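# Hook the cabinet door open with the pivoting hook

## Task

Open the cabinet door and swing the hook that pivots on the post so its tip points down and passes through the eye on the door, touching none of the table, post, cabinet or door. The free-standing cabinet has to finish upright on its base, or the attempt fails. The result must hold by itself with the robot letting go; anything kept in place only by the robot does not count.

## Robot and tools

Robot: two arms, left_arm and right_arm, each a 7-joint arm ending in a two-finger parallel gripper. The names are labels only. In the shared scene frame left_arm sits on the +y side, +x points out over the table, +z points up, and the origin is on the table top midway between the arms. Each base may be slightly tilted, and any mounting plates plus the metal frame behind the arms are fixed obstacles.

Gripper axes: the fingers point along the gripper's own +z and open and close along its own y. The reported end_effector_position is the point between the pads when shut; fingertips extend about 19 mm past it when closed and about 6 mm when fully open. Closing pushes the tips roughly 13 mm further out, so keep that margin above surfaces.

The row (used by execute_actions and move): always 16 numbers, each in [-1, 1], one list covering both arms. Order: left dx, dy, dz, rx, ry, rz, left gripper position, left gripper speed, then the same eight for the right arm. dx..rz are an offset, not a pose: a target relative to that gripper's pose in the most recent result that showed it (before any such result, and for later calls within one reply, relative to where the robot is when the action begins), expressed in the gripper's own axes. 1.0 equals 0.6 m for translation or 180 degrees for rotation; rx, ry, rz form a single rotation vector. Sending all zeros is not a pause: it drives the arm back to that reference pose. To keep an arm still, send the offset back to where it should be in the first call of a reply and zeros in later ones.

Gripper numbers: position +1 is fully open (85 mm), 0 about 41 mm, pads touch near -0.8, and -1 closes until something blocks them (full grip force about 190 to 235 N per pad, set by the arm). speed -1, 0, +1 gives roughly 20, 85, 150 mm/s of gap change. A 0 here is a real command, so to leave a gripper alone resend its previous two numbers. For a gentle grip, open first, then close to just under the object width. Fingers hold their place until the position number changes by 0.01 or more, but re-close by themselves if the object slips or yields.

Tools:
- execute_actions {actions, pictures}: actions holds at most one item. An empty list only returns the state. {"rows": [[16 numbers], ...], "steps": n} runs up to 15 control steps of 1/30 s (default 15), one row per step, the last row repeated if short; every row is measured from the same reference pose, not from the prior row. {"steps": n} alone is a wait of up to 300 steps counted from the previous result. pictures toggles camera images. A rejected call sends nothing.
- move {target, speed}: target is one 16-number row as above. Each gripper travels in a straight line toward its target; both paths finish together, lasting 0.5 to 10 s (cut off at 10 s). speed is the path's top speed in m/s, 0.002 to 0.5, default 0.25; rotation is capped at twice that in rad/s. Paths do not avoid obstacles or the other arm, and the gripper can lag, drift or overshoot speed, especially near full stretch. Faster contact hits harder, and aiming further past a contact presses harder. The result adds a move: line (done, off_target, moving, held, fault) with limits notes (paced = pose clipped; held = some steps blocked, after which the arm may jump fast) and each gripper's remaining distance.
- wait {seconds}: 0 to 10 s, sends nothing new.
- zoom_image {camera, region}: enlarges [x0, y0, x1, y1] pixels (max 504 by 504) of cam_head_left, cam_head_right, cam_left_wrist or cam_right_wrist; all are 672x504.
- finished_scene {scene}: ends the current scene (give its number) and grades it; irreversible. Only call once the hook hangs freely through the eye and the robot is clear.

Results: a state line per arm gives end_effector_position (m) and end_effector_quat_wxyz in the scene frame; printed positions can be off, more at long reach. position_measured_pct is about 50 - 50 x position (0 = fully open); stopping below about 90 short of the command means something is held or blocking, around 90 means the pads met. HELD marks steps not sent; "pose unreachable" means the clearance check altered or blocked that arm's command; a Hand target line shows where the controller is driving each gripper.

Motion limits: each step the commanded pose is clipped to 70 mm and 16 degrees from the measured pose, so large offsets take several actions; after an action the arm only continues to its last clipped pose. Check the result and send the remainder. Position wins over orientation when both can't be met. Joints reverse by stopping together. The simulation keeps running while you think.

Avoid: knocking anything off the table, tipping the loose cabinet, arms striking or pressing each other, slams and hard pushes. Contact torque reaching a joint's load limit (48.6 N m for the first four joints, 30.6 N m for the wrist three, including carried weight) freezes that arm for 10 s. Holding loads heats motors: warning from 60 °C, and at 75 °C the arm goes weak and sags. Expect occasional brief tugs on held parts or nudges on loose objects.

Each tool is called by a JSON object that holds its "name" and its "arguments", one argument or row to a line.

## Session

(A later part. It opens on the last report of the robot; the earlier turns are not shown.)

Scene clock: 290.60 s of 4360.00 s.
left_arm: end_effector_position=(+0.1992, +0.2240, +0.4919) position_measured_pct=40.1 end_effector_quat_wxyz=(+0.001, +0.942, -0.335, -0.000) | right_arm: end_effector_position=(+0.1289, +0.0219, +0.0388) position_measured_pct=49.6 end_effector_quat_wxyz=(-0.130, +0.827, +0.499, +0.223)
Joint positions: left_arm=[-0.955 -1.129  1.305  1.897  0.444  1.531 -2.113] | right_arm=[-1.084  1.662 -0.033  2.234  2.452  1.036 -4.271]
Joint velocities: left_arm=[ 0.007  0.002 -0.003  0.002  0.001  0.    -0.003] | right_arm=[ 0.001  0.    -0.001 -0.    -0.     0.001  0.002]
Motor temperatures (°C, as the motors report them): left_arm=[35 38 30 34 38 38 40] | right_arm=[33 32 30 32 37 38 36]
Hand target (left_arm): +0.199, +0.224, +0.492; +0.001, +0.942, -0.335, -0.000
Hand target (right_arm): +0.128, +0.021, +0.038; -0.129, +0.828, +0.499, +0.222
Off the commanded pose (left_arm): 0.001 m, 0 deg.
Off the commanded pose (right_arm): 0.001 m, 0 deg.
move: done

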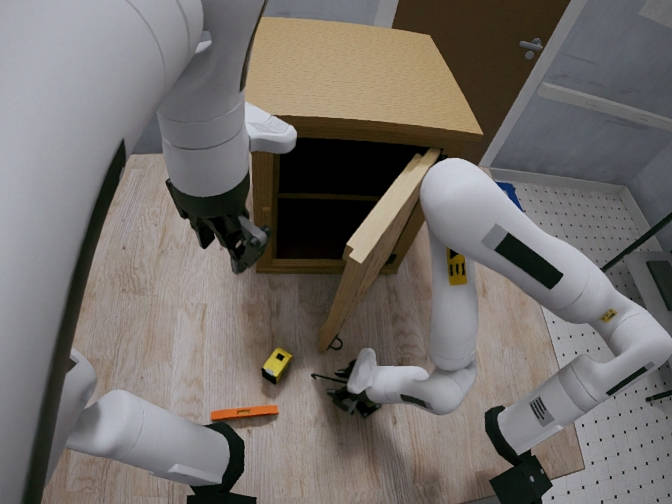

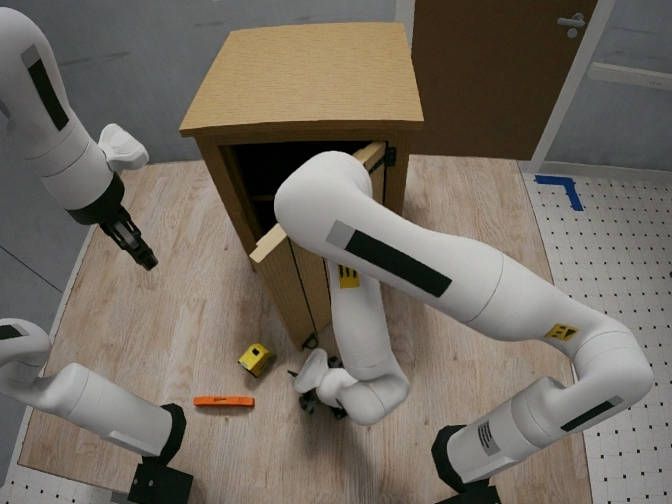

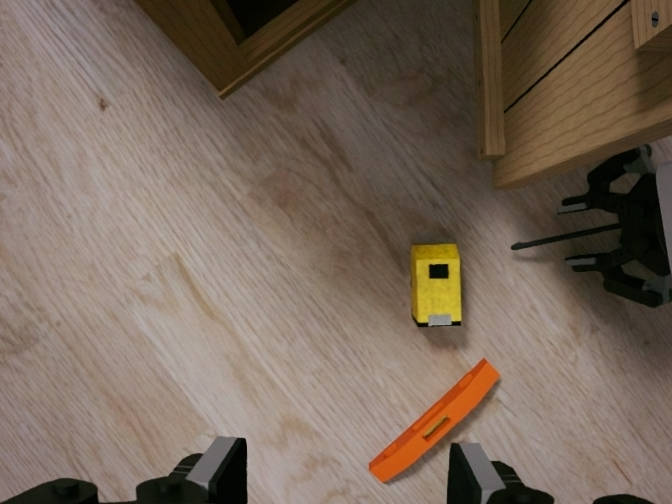

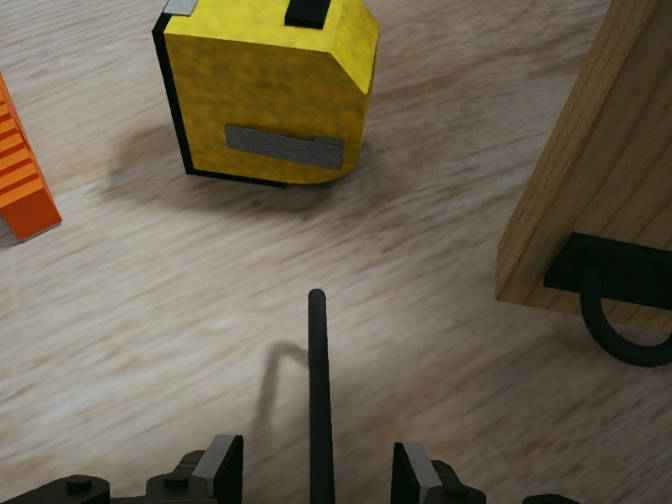

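{"name": "move", "arguments": {
  "target": [0,0,0,0,0,0,0.2,0, 0,0,0,0,0,0,-1,0]
}}

Scene clock: 295.20 s of 4360.00 s.
left_arm: end_effector_position=(+0.1992, +0.2240, +0.4919) position_measured_pct=40.1 end_effector_quat_wxyz=(+0.001, +0.942, -0.335, -0.000) | right_arm: end_effector_position=(+0.1308, +0.0213, +0.0390) position_measured_pct=89.3 end_effector_quat_wxyz=(-0.129, +0.828, +0.498, +0.224)
Joint positions: left_arm=[-0.954 -1.129  1.305  1.897  0.444  1.531 -2.113] | right_arm=[-1.084  1.661 -0.031  2.235  2.451  1.038 -4.27 ]
Joint velocities: left_arm=[-0.    -0.     0.    -0.001 -0.    -0.     0.001] | right_arm=[ 0.002 -0.    -0.001 -0.    -0.001  0.     0.002]
Motor temperatures (°C, as the motors report them): left_arm=[35 38 30 34 38 38 40] | right_arm=[33 32 30 32 37 38 36]
Hand target (left_arm): +0.199, +0.224, +0.492; +0.001, +0.942, -0.335, -0.000
Hand target (right_arm): +0.129, +0.022, +0.039; -0.130, +0.827, +0.499, +0.223
Off the commanded pose (left_arm): 0.000 m, 0 deg.
Off the commanded pose (right_arm): 0.002 m, 0 deg.
After step 90, 0.87 s passed at rest.
move: done

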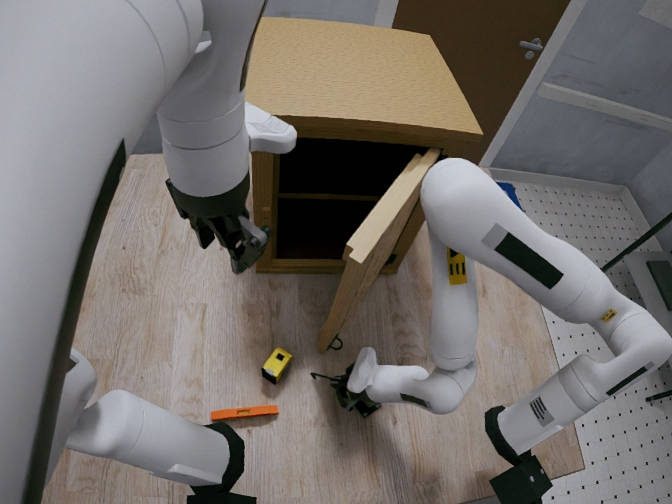

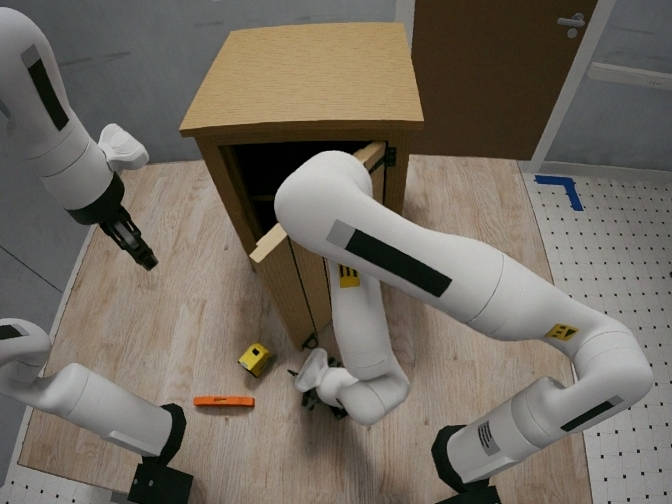

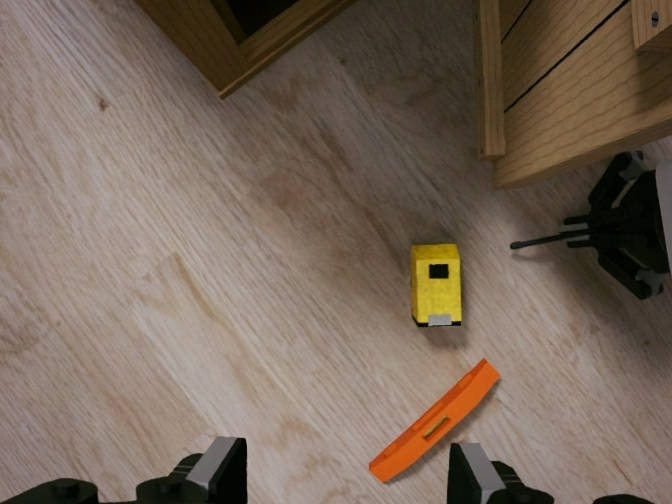

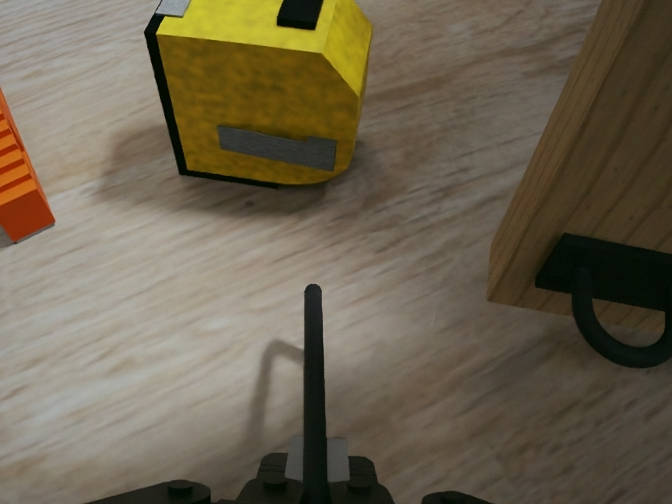

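{"name": "move", "arguments": {
  "target": [0,0,0,0,0,0,0.2,0, 0.025,0,-0.043,0,0,0,-1,0],
  "speed": 0.04
}}

Scene clock: 304.53 s of 4360.00 s.
left_arm: end_effector_position=(+0.1992, +0.2240, +0.4919) position_measured_pct=40.1 end_effector_quat_wxyz=(+0.001, +0.942, -0.335, -0.000) | right_arm: end_effector_position=(+0.1339, +0.0226, +0.0682) position_measured_pct=89.3 end_effector_quat_wxyz=(-0.128, +0.828, +0.496, +0.227)
Joint positions: left_arm=[-0.954 -1.129  1.305  1.897  0.444  1.531 -2.113] | right_arm=[-1.12   1.585 -0.051  2.268  2.393  1.006 -4.249]
Joint velocities: left_arm=[ 0.001 -0.     0.    -0.001  0.     0.    -0.001] | right_arm=[ 0.    -0.005 -0.004  0.002 -0.005 -0.001  0.005]
Motor temperatures (°C, as the motors report them): left_arm=[35 38 30 34 38 38 40] | right_arm=[33 32 30 32 37 38 36]
Hand target (left_arm): +0.199, +0.224, +0.492; +0.001, +0.942, -0.335, -0.000
Hand target (right_arm): +0.131, +0.021, +0.069; -0.128, +0.828, +0.498, +0.224
Off the commanded pose (left_arm): 0.000 m, 0 deg.
Off the commanded pose (right_arm): 0.004 m, 0 deg.
After step 90, 5.33 s passed at rest.
move: off_target (right_arm)

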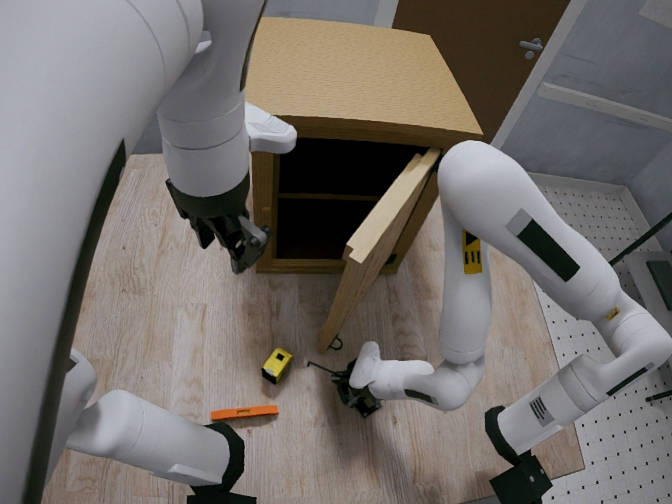

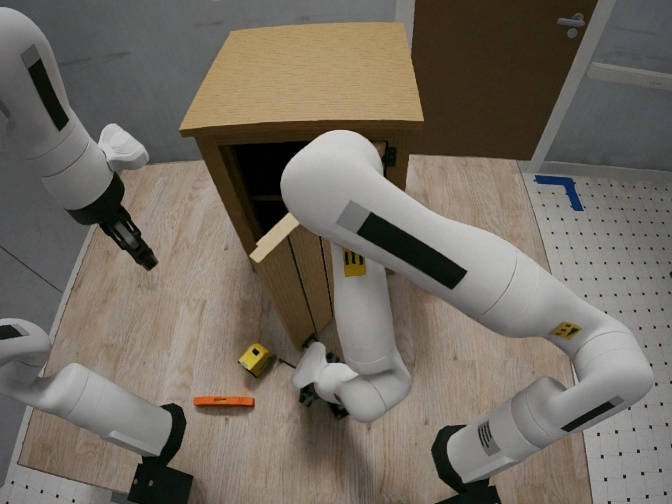

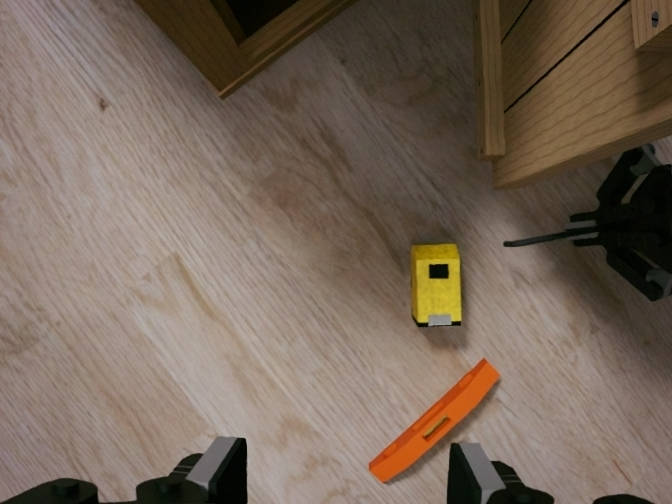

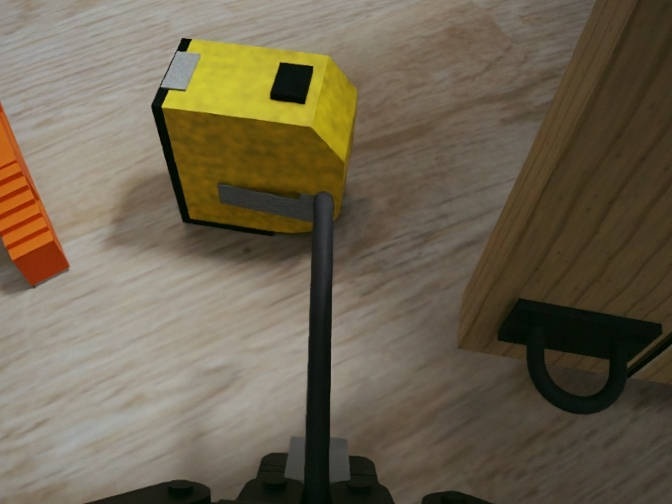

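{"name": "move", "arguments": {
  "target": [0,0,0,0,0,0,0.2,0, 0.018,0,-0.038,0,0,0,-1,0],
  "speed": 0.04
}}

{"name": "move", "arguments": {
  "target": [0,0,0,0,0,0,0.2,0, -0.0045,0.0303,-0.0026,-0.0528,0,0.0914,-1,0],
  "speed": 0.1
}}

{"name": "move", "arguments": {
  "target": [0,0,0,0,0,0,0.2,0, -0.0045,0.0303,-0.0026,-0.0528,0,0.0914,-1,0],
  "speed": 0.08
}}

Scene clock: 342.07 s of 4360.00 s.
left_arm: end_effector_position=(+0.1992, +0.2240, +0.4919) position_measured_pct=40.1 end_effector_quat_wxyz=(+0.001, +0.942, -0.335, -0.000) | right_arm: end_effector_position=(+0.1324, +0.0170, +0.0868) position_measured_pct=89.3 end_effector_quat_wxyz=(-0.123, +0.830, +0.496, +0.223)
Joint positions: left_arm=[-0.954 -1.129  1.305  1.897  0.444  1.531 -2.113] | right_arm=[-1.151  1.532 -0.065  2.295  2.342  0.972 -4.233]
Joint velocities: left_arm=[ 0.    -0.001 -0.    -0.001  0.     0.    -0.002] | right_arm=[-0.002 -0.001  0.002 -0.001 -0.002 -0.003 -0.002]
Motor temperatures (°C, as the motors report them): left_arm=[35 37 30 34 38 38 40] | right_arm=[33 33 30 32 37 38 36]
Hand target (left_arm): +0.199, +0.224, +0.492; +0.001, +0.942, -0.335, -0.000
Hand target (right_arm): +0.133, +0.021, +0.093; -0.128, +0.828, +0.496, +0.227
Off the commanded pose (left_arm): 0.000 m, 0 deg.
Off the commanded pose (right_arm): 0.008 m, 1 deg.
After step 90, 33.63 s passed at rest.
move: off_target (right_arm)

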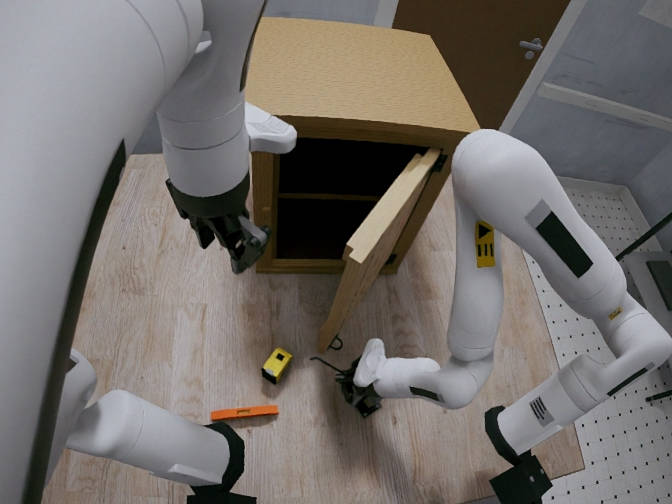

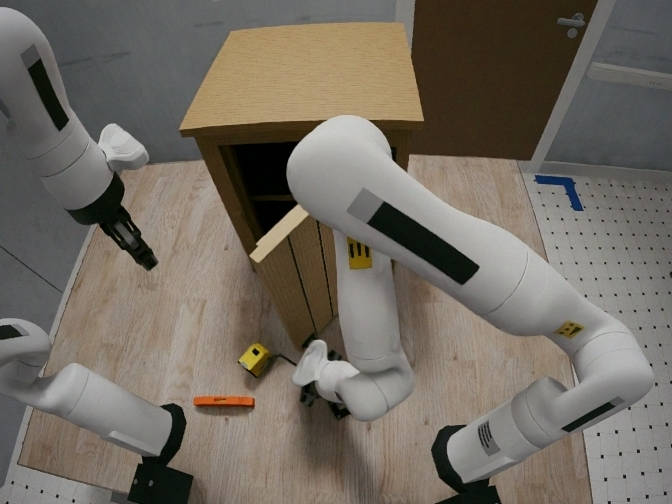

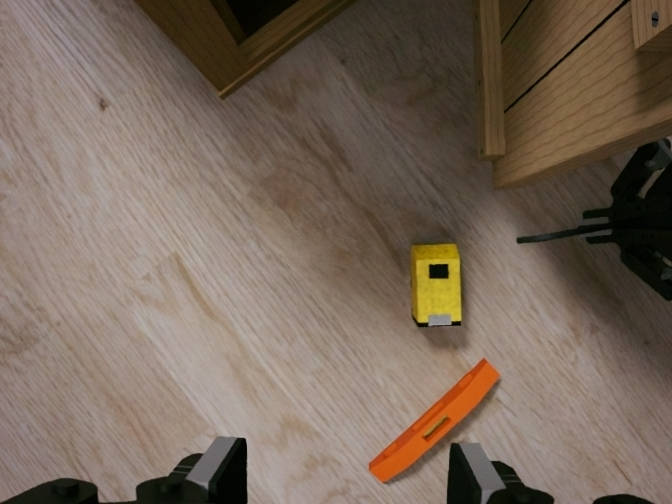

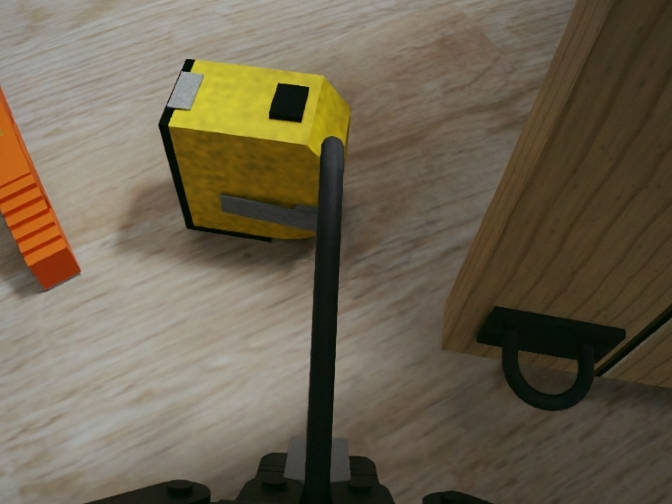

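Scene clock: 343.97 s of 4360.00 s.
left_arm: end_effector_position=(+0.1992, +0.2240, +0.4919) position_measured_pct=40.1 end_effector_quat_wxyz=(+0.001, +0.942, -0.335, -0.000) | right_arm: end_effector_position=(+0.1479, +0.0055, +0.0860) position_measured_pct=89.3 end_effector_quat_wxyz=(-0.083, +0.898, +0.357, +0.245)
Joint positions: left_arm=[-0.954 -1.129  1.305  1.897  0.444  1.531 -2.113] | right_arm=[-1.198  1.566 -0.118  2.23   2.073  1.034 -4.377]
Joint velocities: left_arm=[ 0.     0.     0.     0.001 -0.    -0.001  0.   ] | right_arm=[ 0.001  0.003 -0.007 -0.003 -0.008  0.007  0.005]
Motor temperatures (°C, as the motors report them): left_arm=[35 37 30 34 38 38 40] | right_arm=[33 33 30 32 37 38 36]
Hand target (left_arm): +0.199, +0.224, +0.492; +0.001, +0.942, -0.335, -0.000
Hand target (right_arm): +0.147, +0.006, +0.087; -0.085, +0.900, +0.352, +0.243
Off the commanded pose (left_arm): 0.000 m, 0 deg.
Off the commanded pose (right_arm): 0.002 m, 1 deg.
move: done

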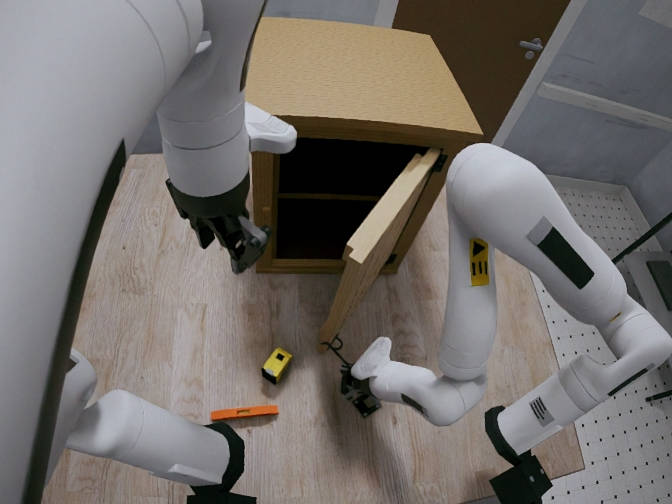

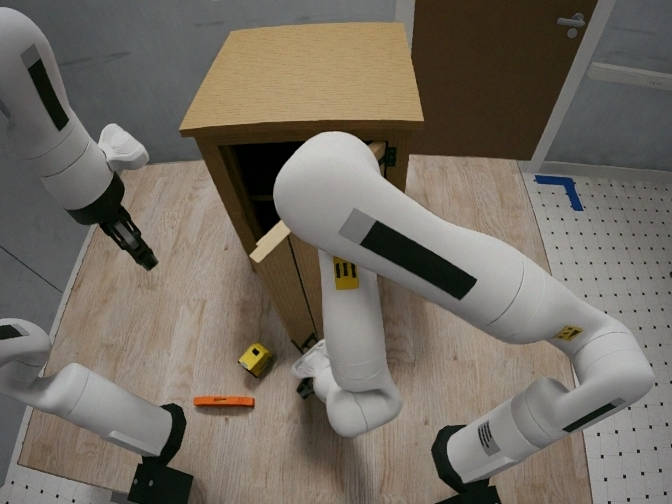

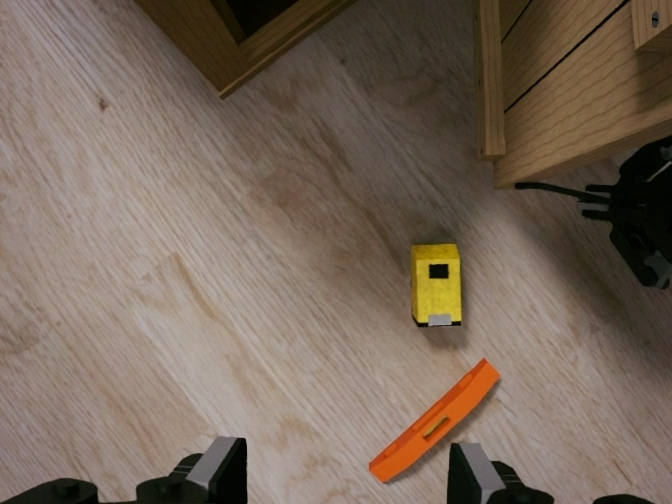

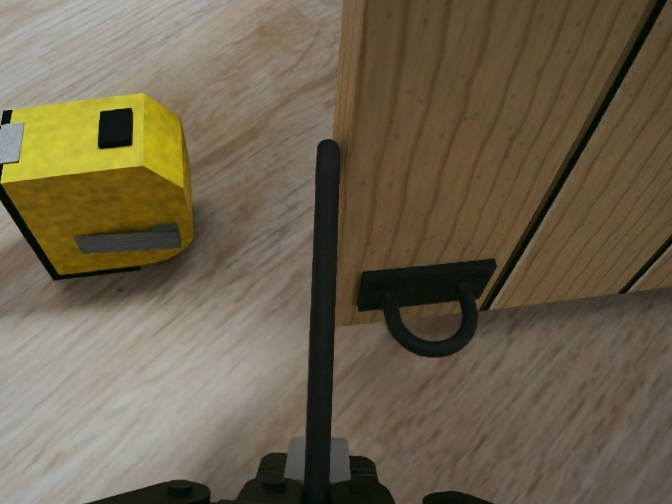

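Scene clock: 346.33 s of 4360.00 s.
left_arm: end_effector_position=(+0.1992, +0.2240, +0.4919) position_measured_pct=40.1 end_effector_quat_wxyz=(+0.001, +0.942, -0.335, -0.000) | right_arm: end_effector_position=(+0.1593, -0.0108, +0.0862) position_measured_pct=89.3 end_effector_quat_wxyz=(-0.041, +0.942, +0.208, +0.261)
Joint positions: left_arm=[-0.955 -1.129  1.305  1.897  0.444  1.531 -2.113] | right_arm=[-1.211  1.589 -0.167  2.141  1.813  1.092 -4.48 ]
Joint velocities: left_arm=[ 0.    -0.001 -0.     0.001  0.    -0.001  0.   ] | right_arm=[ 0.004  0.001 -0.004 -0.001 -0.002  0.007  0.002]
Motor temperatures (°C, as the motors report them): left_arm=[35 37 30 34 38 38 40] | right_arm=[33 33 30 32 37 38 36]
Hand target (left_arm): +0.199, +0.224, +0.492; +0.001, +0.942, -0.335, -0.000
Hand target (right_arm): +0.158, -0.010, +0.087; -0.043, +0.943, +0.203, +0.259
Off the commanded pose (left_arm): 0.000 m, 0 deg.
Off the commanded pose (right_arm): 0.002 m, 1 deg.
move: done

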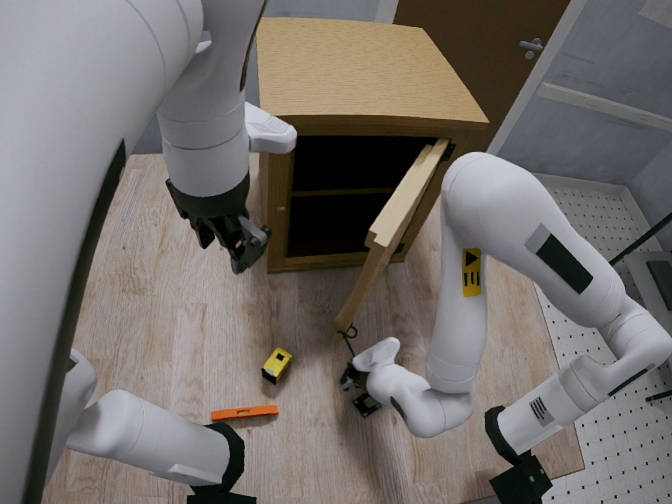

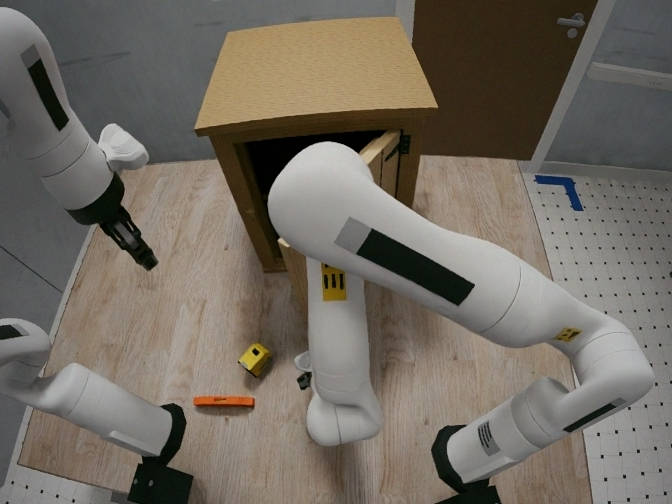

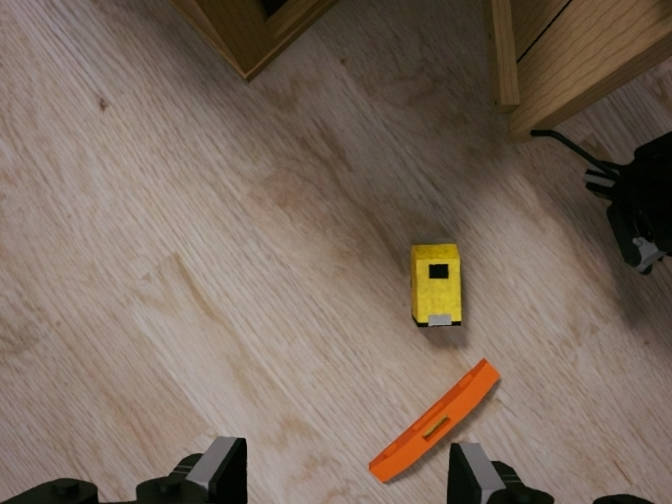

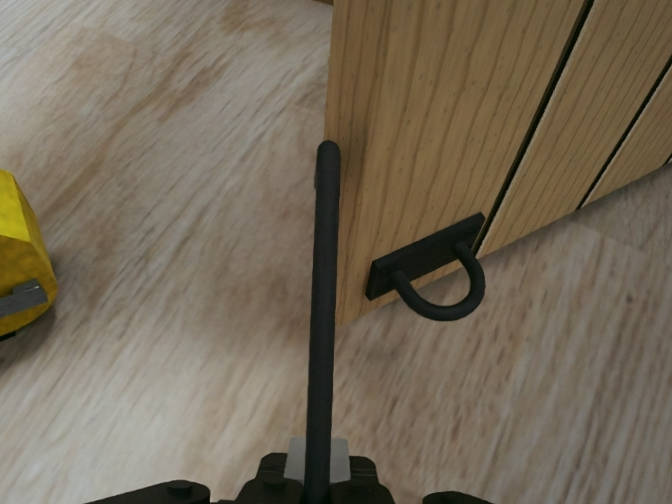

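{"name": "move", "arguments": {
  "target": [0,0,0,0,0,0,0.2,0, 0.005,-0.0065,-0.032,0.011,0.111,-0.019,-1,0],
  "speed": 0.08
}}

Scene clock: 368.77 s of 4360.00 s.
left_arm: end_effector_position=(+0.1992, +0.2240, +0.4919) position_measured_pct=40.1 end_effector_quat_wxyz=(+0.001, +0.942, -0.335, -0.000) | right_arm: end_effector_position=(+0.1542, -0.0084, +0.1075) position_measured_pct=89.3 end_effector_quat_wxyz=(-0.086, +0.873, +0.228, +0.422)
Joint positions: left_arm=[-0.955 -1.129  1.305  1.897  0.444  1.531 -2.113] | right_arm=[-1.455  1.812 -0.177  2.171  1.829  1.398 -4.781]
Joint velocities: left_arm=[-0.    -0.001  0.    -0.001  0.001 -0.001  0.   ] | right_arm=[ 0.     0.006 -0.004 -0.     0.     0.014  0.002]
Motor temperatures (°C, as the motors report them): left_arm=[35 37 30 34 38 38 40] | right_arm=[33 33 30 32 37 38 36]
Hand target (left_arm): +0.199, +0.224, +0.492; +0.001, +0.942, -0.335, -0.000
Hand target (right_arm): +0.151, -0.009, +0.105; -0.085, +0.874, +0.230, +0.419
Off the commanded pose (left_arm): 0.000 m, 0 deg.
Off the commanded pose (right_arm): 0.005 m, 1 deg.
After step 90, 16.93 s passed at rest.
move: off_target (right_arm)

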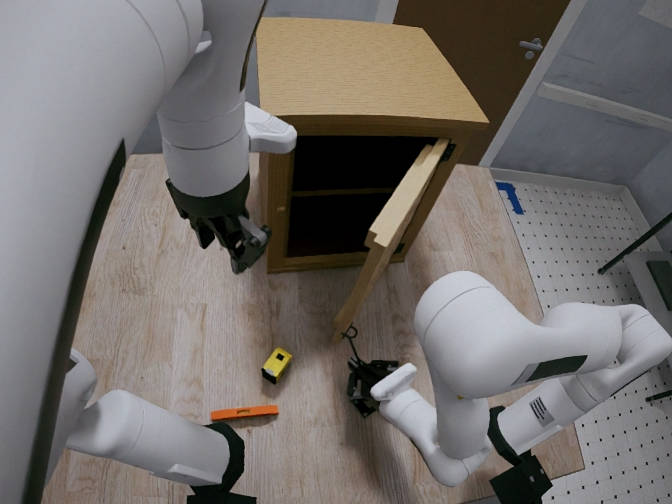

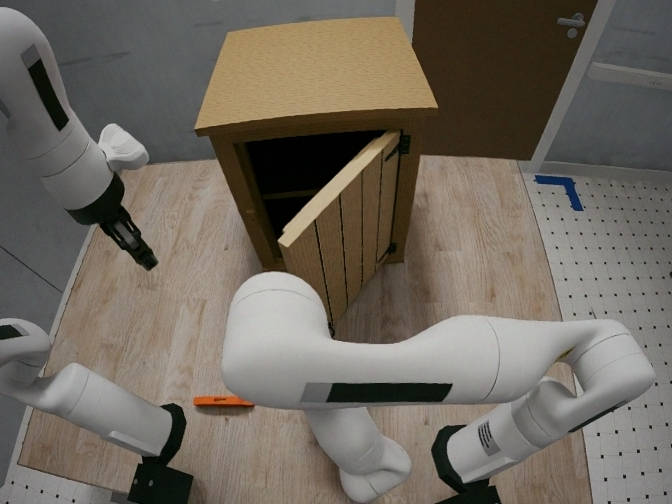

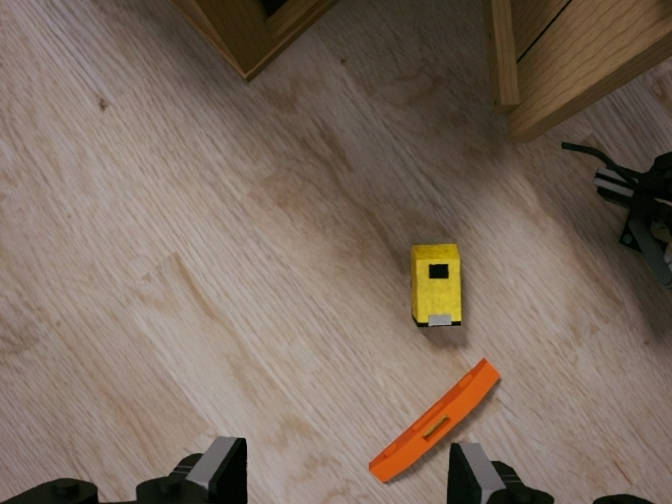

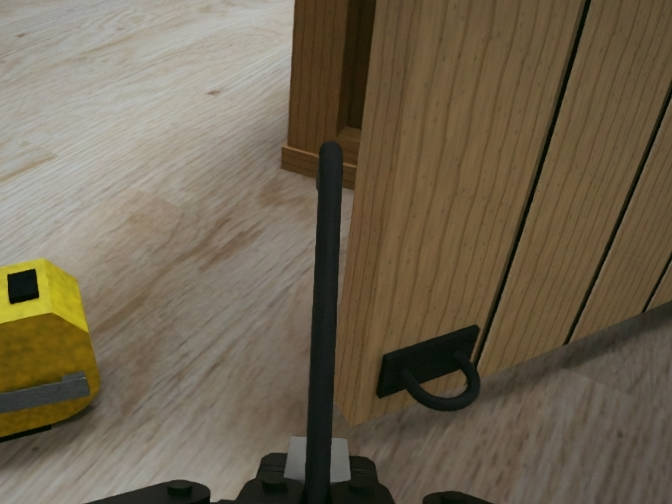

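{"name": "move", "arguments": {
  "target": [0.35,0.223,0,0,0,0,1,0, 0,0,0,0,0,0,-1,0],
  "speed": 0.25
}}

{"name": "move", "arguments": {
  "target": [0,0,0.12,0,0,0,1,0, 0,0,0,0,0,0,-1,0],
  "speed": 0.1
}}

Scene clock: 376.83 s of 4360.00 s.
left_arm: end_effector_position=(+0.2774, -0.0124, +0.4917) position_measured_pct=0.0 end_effector_quat_wxyz=(+0.002, +0.942, -0.336, -0.001) | right_arm: end_effector_position=(+0.1544, -0.0085, +0.1078) position_measured_pct=89.3 end_effector_quat_wxyz=(-0.086, +0.873, +0.228, +0.422)
Joint positions: left_arm=[-1.357 -1.378  1.614  1.16   0.753  1.738 -1.746] | right_arm=[-1.454  1.811 -0.177  2.171  1.829  1.399 -4.781]
Joint velocities: left_arm=[-0.01  -0.003  0.001 -0.005 -0.001  0.001 -0.001] | right_arm=[ 0.    -0.    -0.    -0.001  0.     0.002 -0.001]
Motor temperatures (°C, as the motors report them): left_arm=[35 37 30 34 38 38 40] | right_arm=[33 33 30 32 37 38 36]
Hand target (left_arm): +0.278, -0.012, +0.491; +0.002, +0.942, -0.335, -0.001
Hand target (right_arm): +0.154, -0.008, +0.108; -0.086, +0.873, +0.228, +0.422
Off the commanded pose (left_arm): 0.001 m, 0 deg.
Off the commanded pose (right_arm): 0.000 m, 0 deg.
After step 90, 3.50 s passed at rest.
move: done

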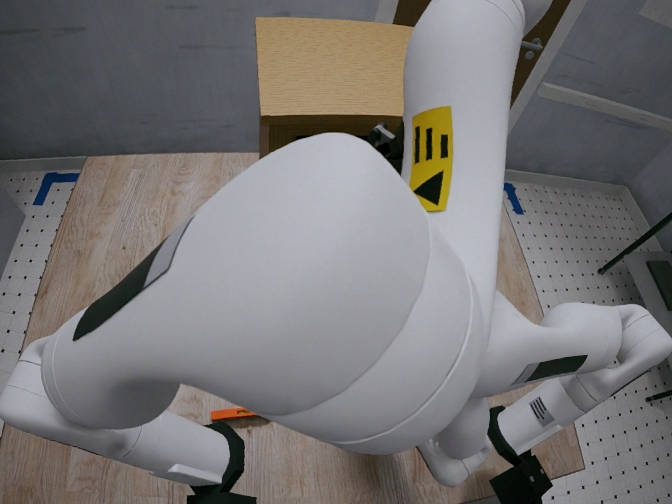

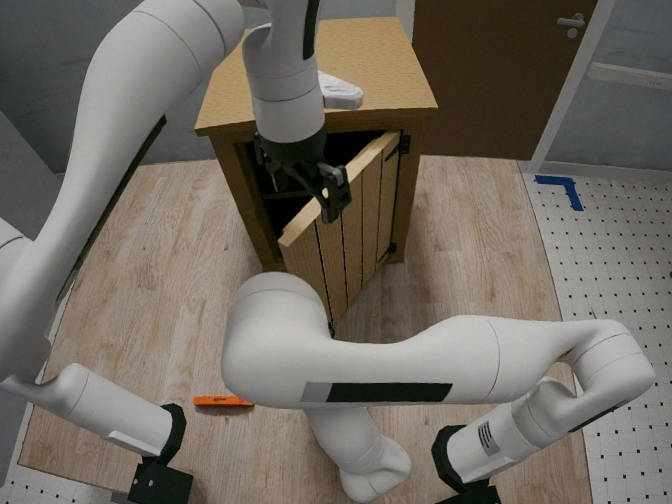

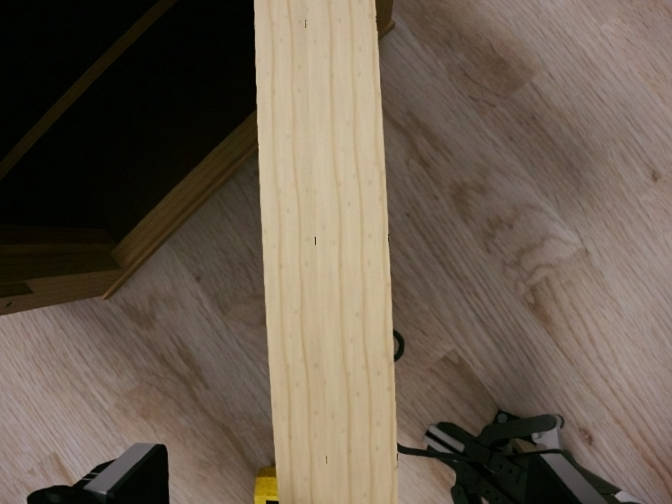

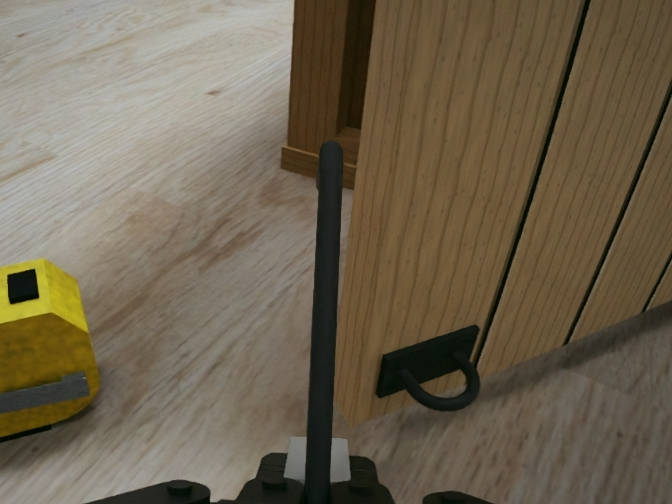

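Scene clock: 377.90 s of 4360.00 s.
left_arm: end_effector_position=(+0.2773, -0.0122, +0.4198) position_measured_pct=0.0 end_effector_quat_wxyz=(+0.002, +0.942, -0.335, -0.001) | right_arm: end_effector_position=(+0.1544, -0.0085, +0.1078) position_measured_pct=89.3 end_effector_quat_wxyz=(-0.086, +0.873, +0.228, +0.422)
Joint positions: left_arm=[-1.338 -1.451  1.649  1.341  0.805  1.577 -1.821] | right_arm=[-1.454  1.811 -0.177  2.171  1.829  1.398 -4.781]
Joint velocities: left_arm=[ 0.002 -0.002  0.001  0.     0.    -0.002 -0.002] | right_arm=[-0.     0.     0.001  0.001  0.     0.001  0.001]
Motor temperatures (°C, as the motors report them): left_arm=[35 37 30 34 38 38 40] | right_arm=[33 33 30 32 37 38 36]
Hand target (left_arm): +0.277, -0.012, +0.420; +0.002, +0.942, -0.335, -0.001
Hand target (right_arm): +0.154, -0.008, +0.108; -0.086, +0.873, +0.228, +0.422
Off the commanded pose (left_arm): 0.000 m, 0 deg.
Off the commanded pose (right_arm): 0.000 m, 0 deg.
move: done

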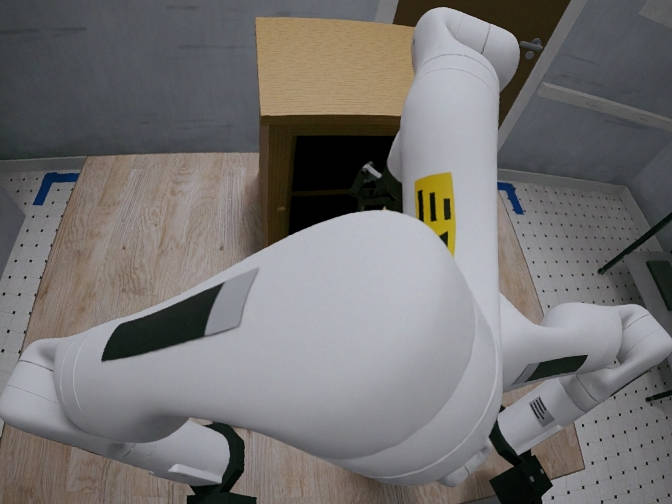

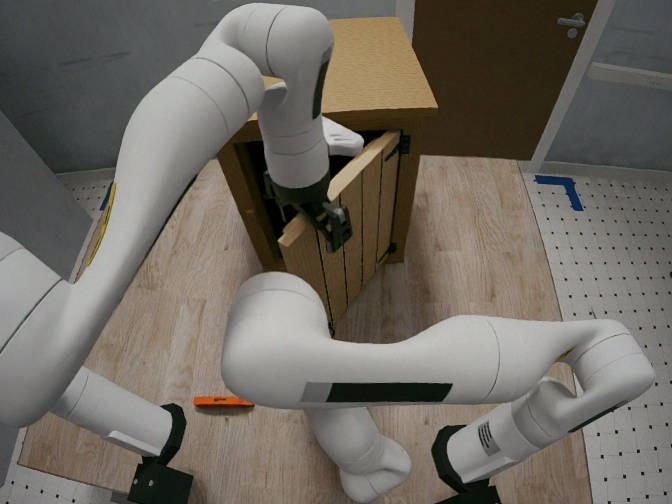

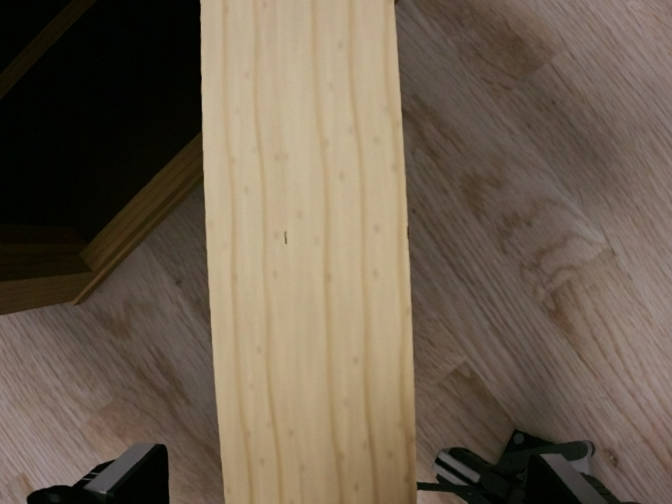

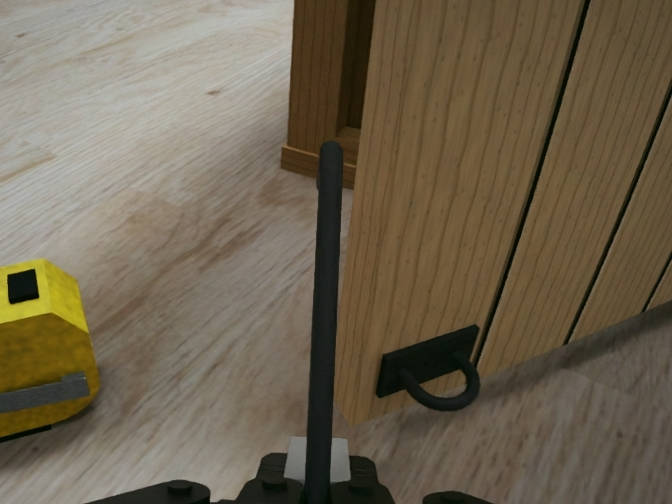

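{"name": "move", "arguments": {
  "target": [0,-0.01,0,0,0,0.012,0.2,0, -0.0033,0.03,-0.004,-0.085,0,0.0714,-1,0],
  "speed": 0.08
}}

Scene clock: 391.07 s of 4360.00 s.
left_arm: end_effector_position=(+0.2811, -0.0075, +0.4198) position_measured_pct=40.1 end_effector_quat_wxyz=(+0.002, +0.936, -0.353, -0.001) | right_arm: end_effector_position=(+0.1605, -0.0272, +0.1086) position_measured_pct=89.3 end_effector_quat_wxyz=(-0.014, +0.896, +0.071, +0.437)
Joint positions: left_arm=[-1.343 -1.441  1.653  1.35   0.794  1.567 -1.867] | right_arm=[-1.421  1.807 -0.222  1.972  1.522  1.425 -4.741]
Joint velocities: left_arm=[-0.    -0.     0.    -0.    -0.001 -0.001 -0.001] | right_arm=[ 0.001  0.    -0.002 -0.002 -0.003  0.001  0.003]
Motor temperatures (°C, as the motors report them): left_arm=[35 37 30 34 38 38 40] | right_arm=[33 33 30 32 37 38 36]
Hand target (left_arm): +0.281, -0.008, +0.420; +0.002, +0.936, -0.353, -0.001
Hand target (right_arm): +0.160, -0.026, +0.109; -0.016, +0.897, +0.071, +0.437
Off the commanded pose (left_arm): 0.000 m, 0 deg.
Off the commanded pose (right_arm): 0.001 m, 0 deg.
After step 90, 7.70 s passed at rest.
move: done

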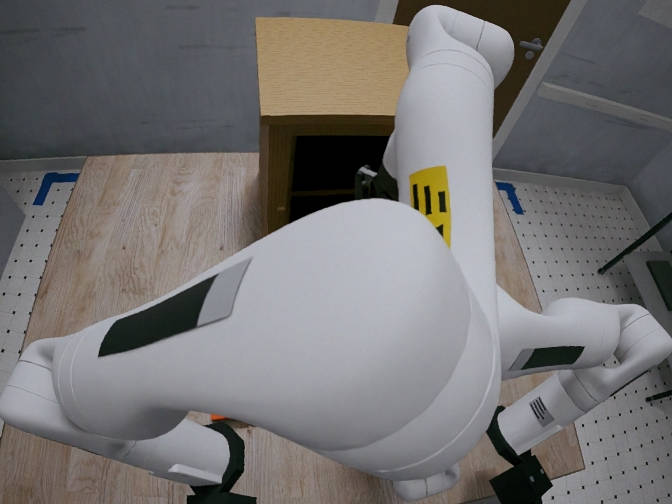

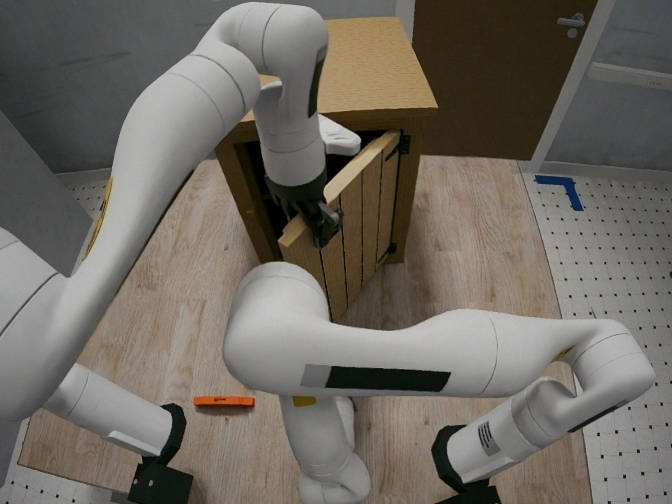

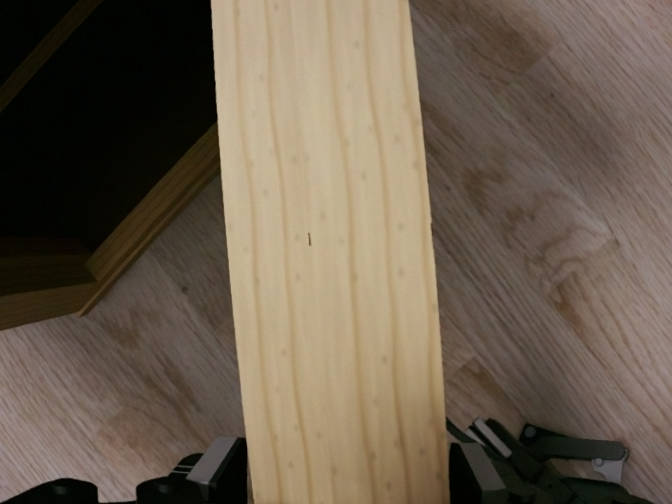

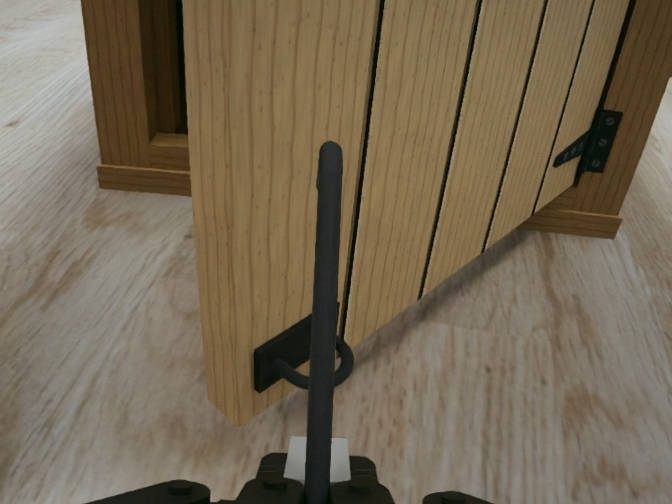

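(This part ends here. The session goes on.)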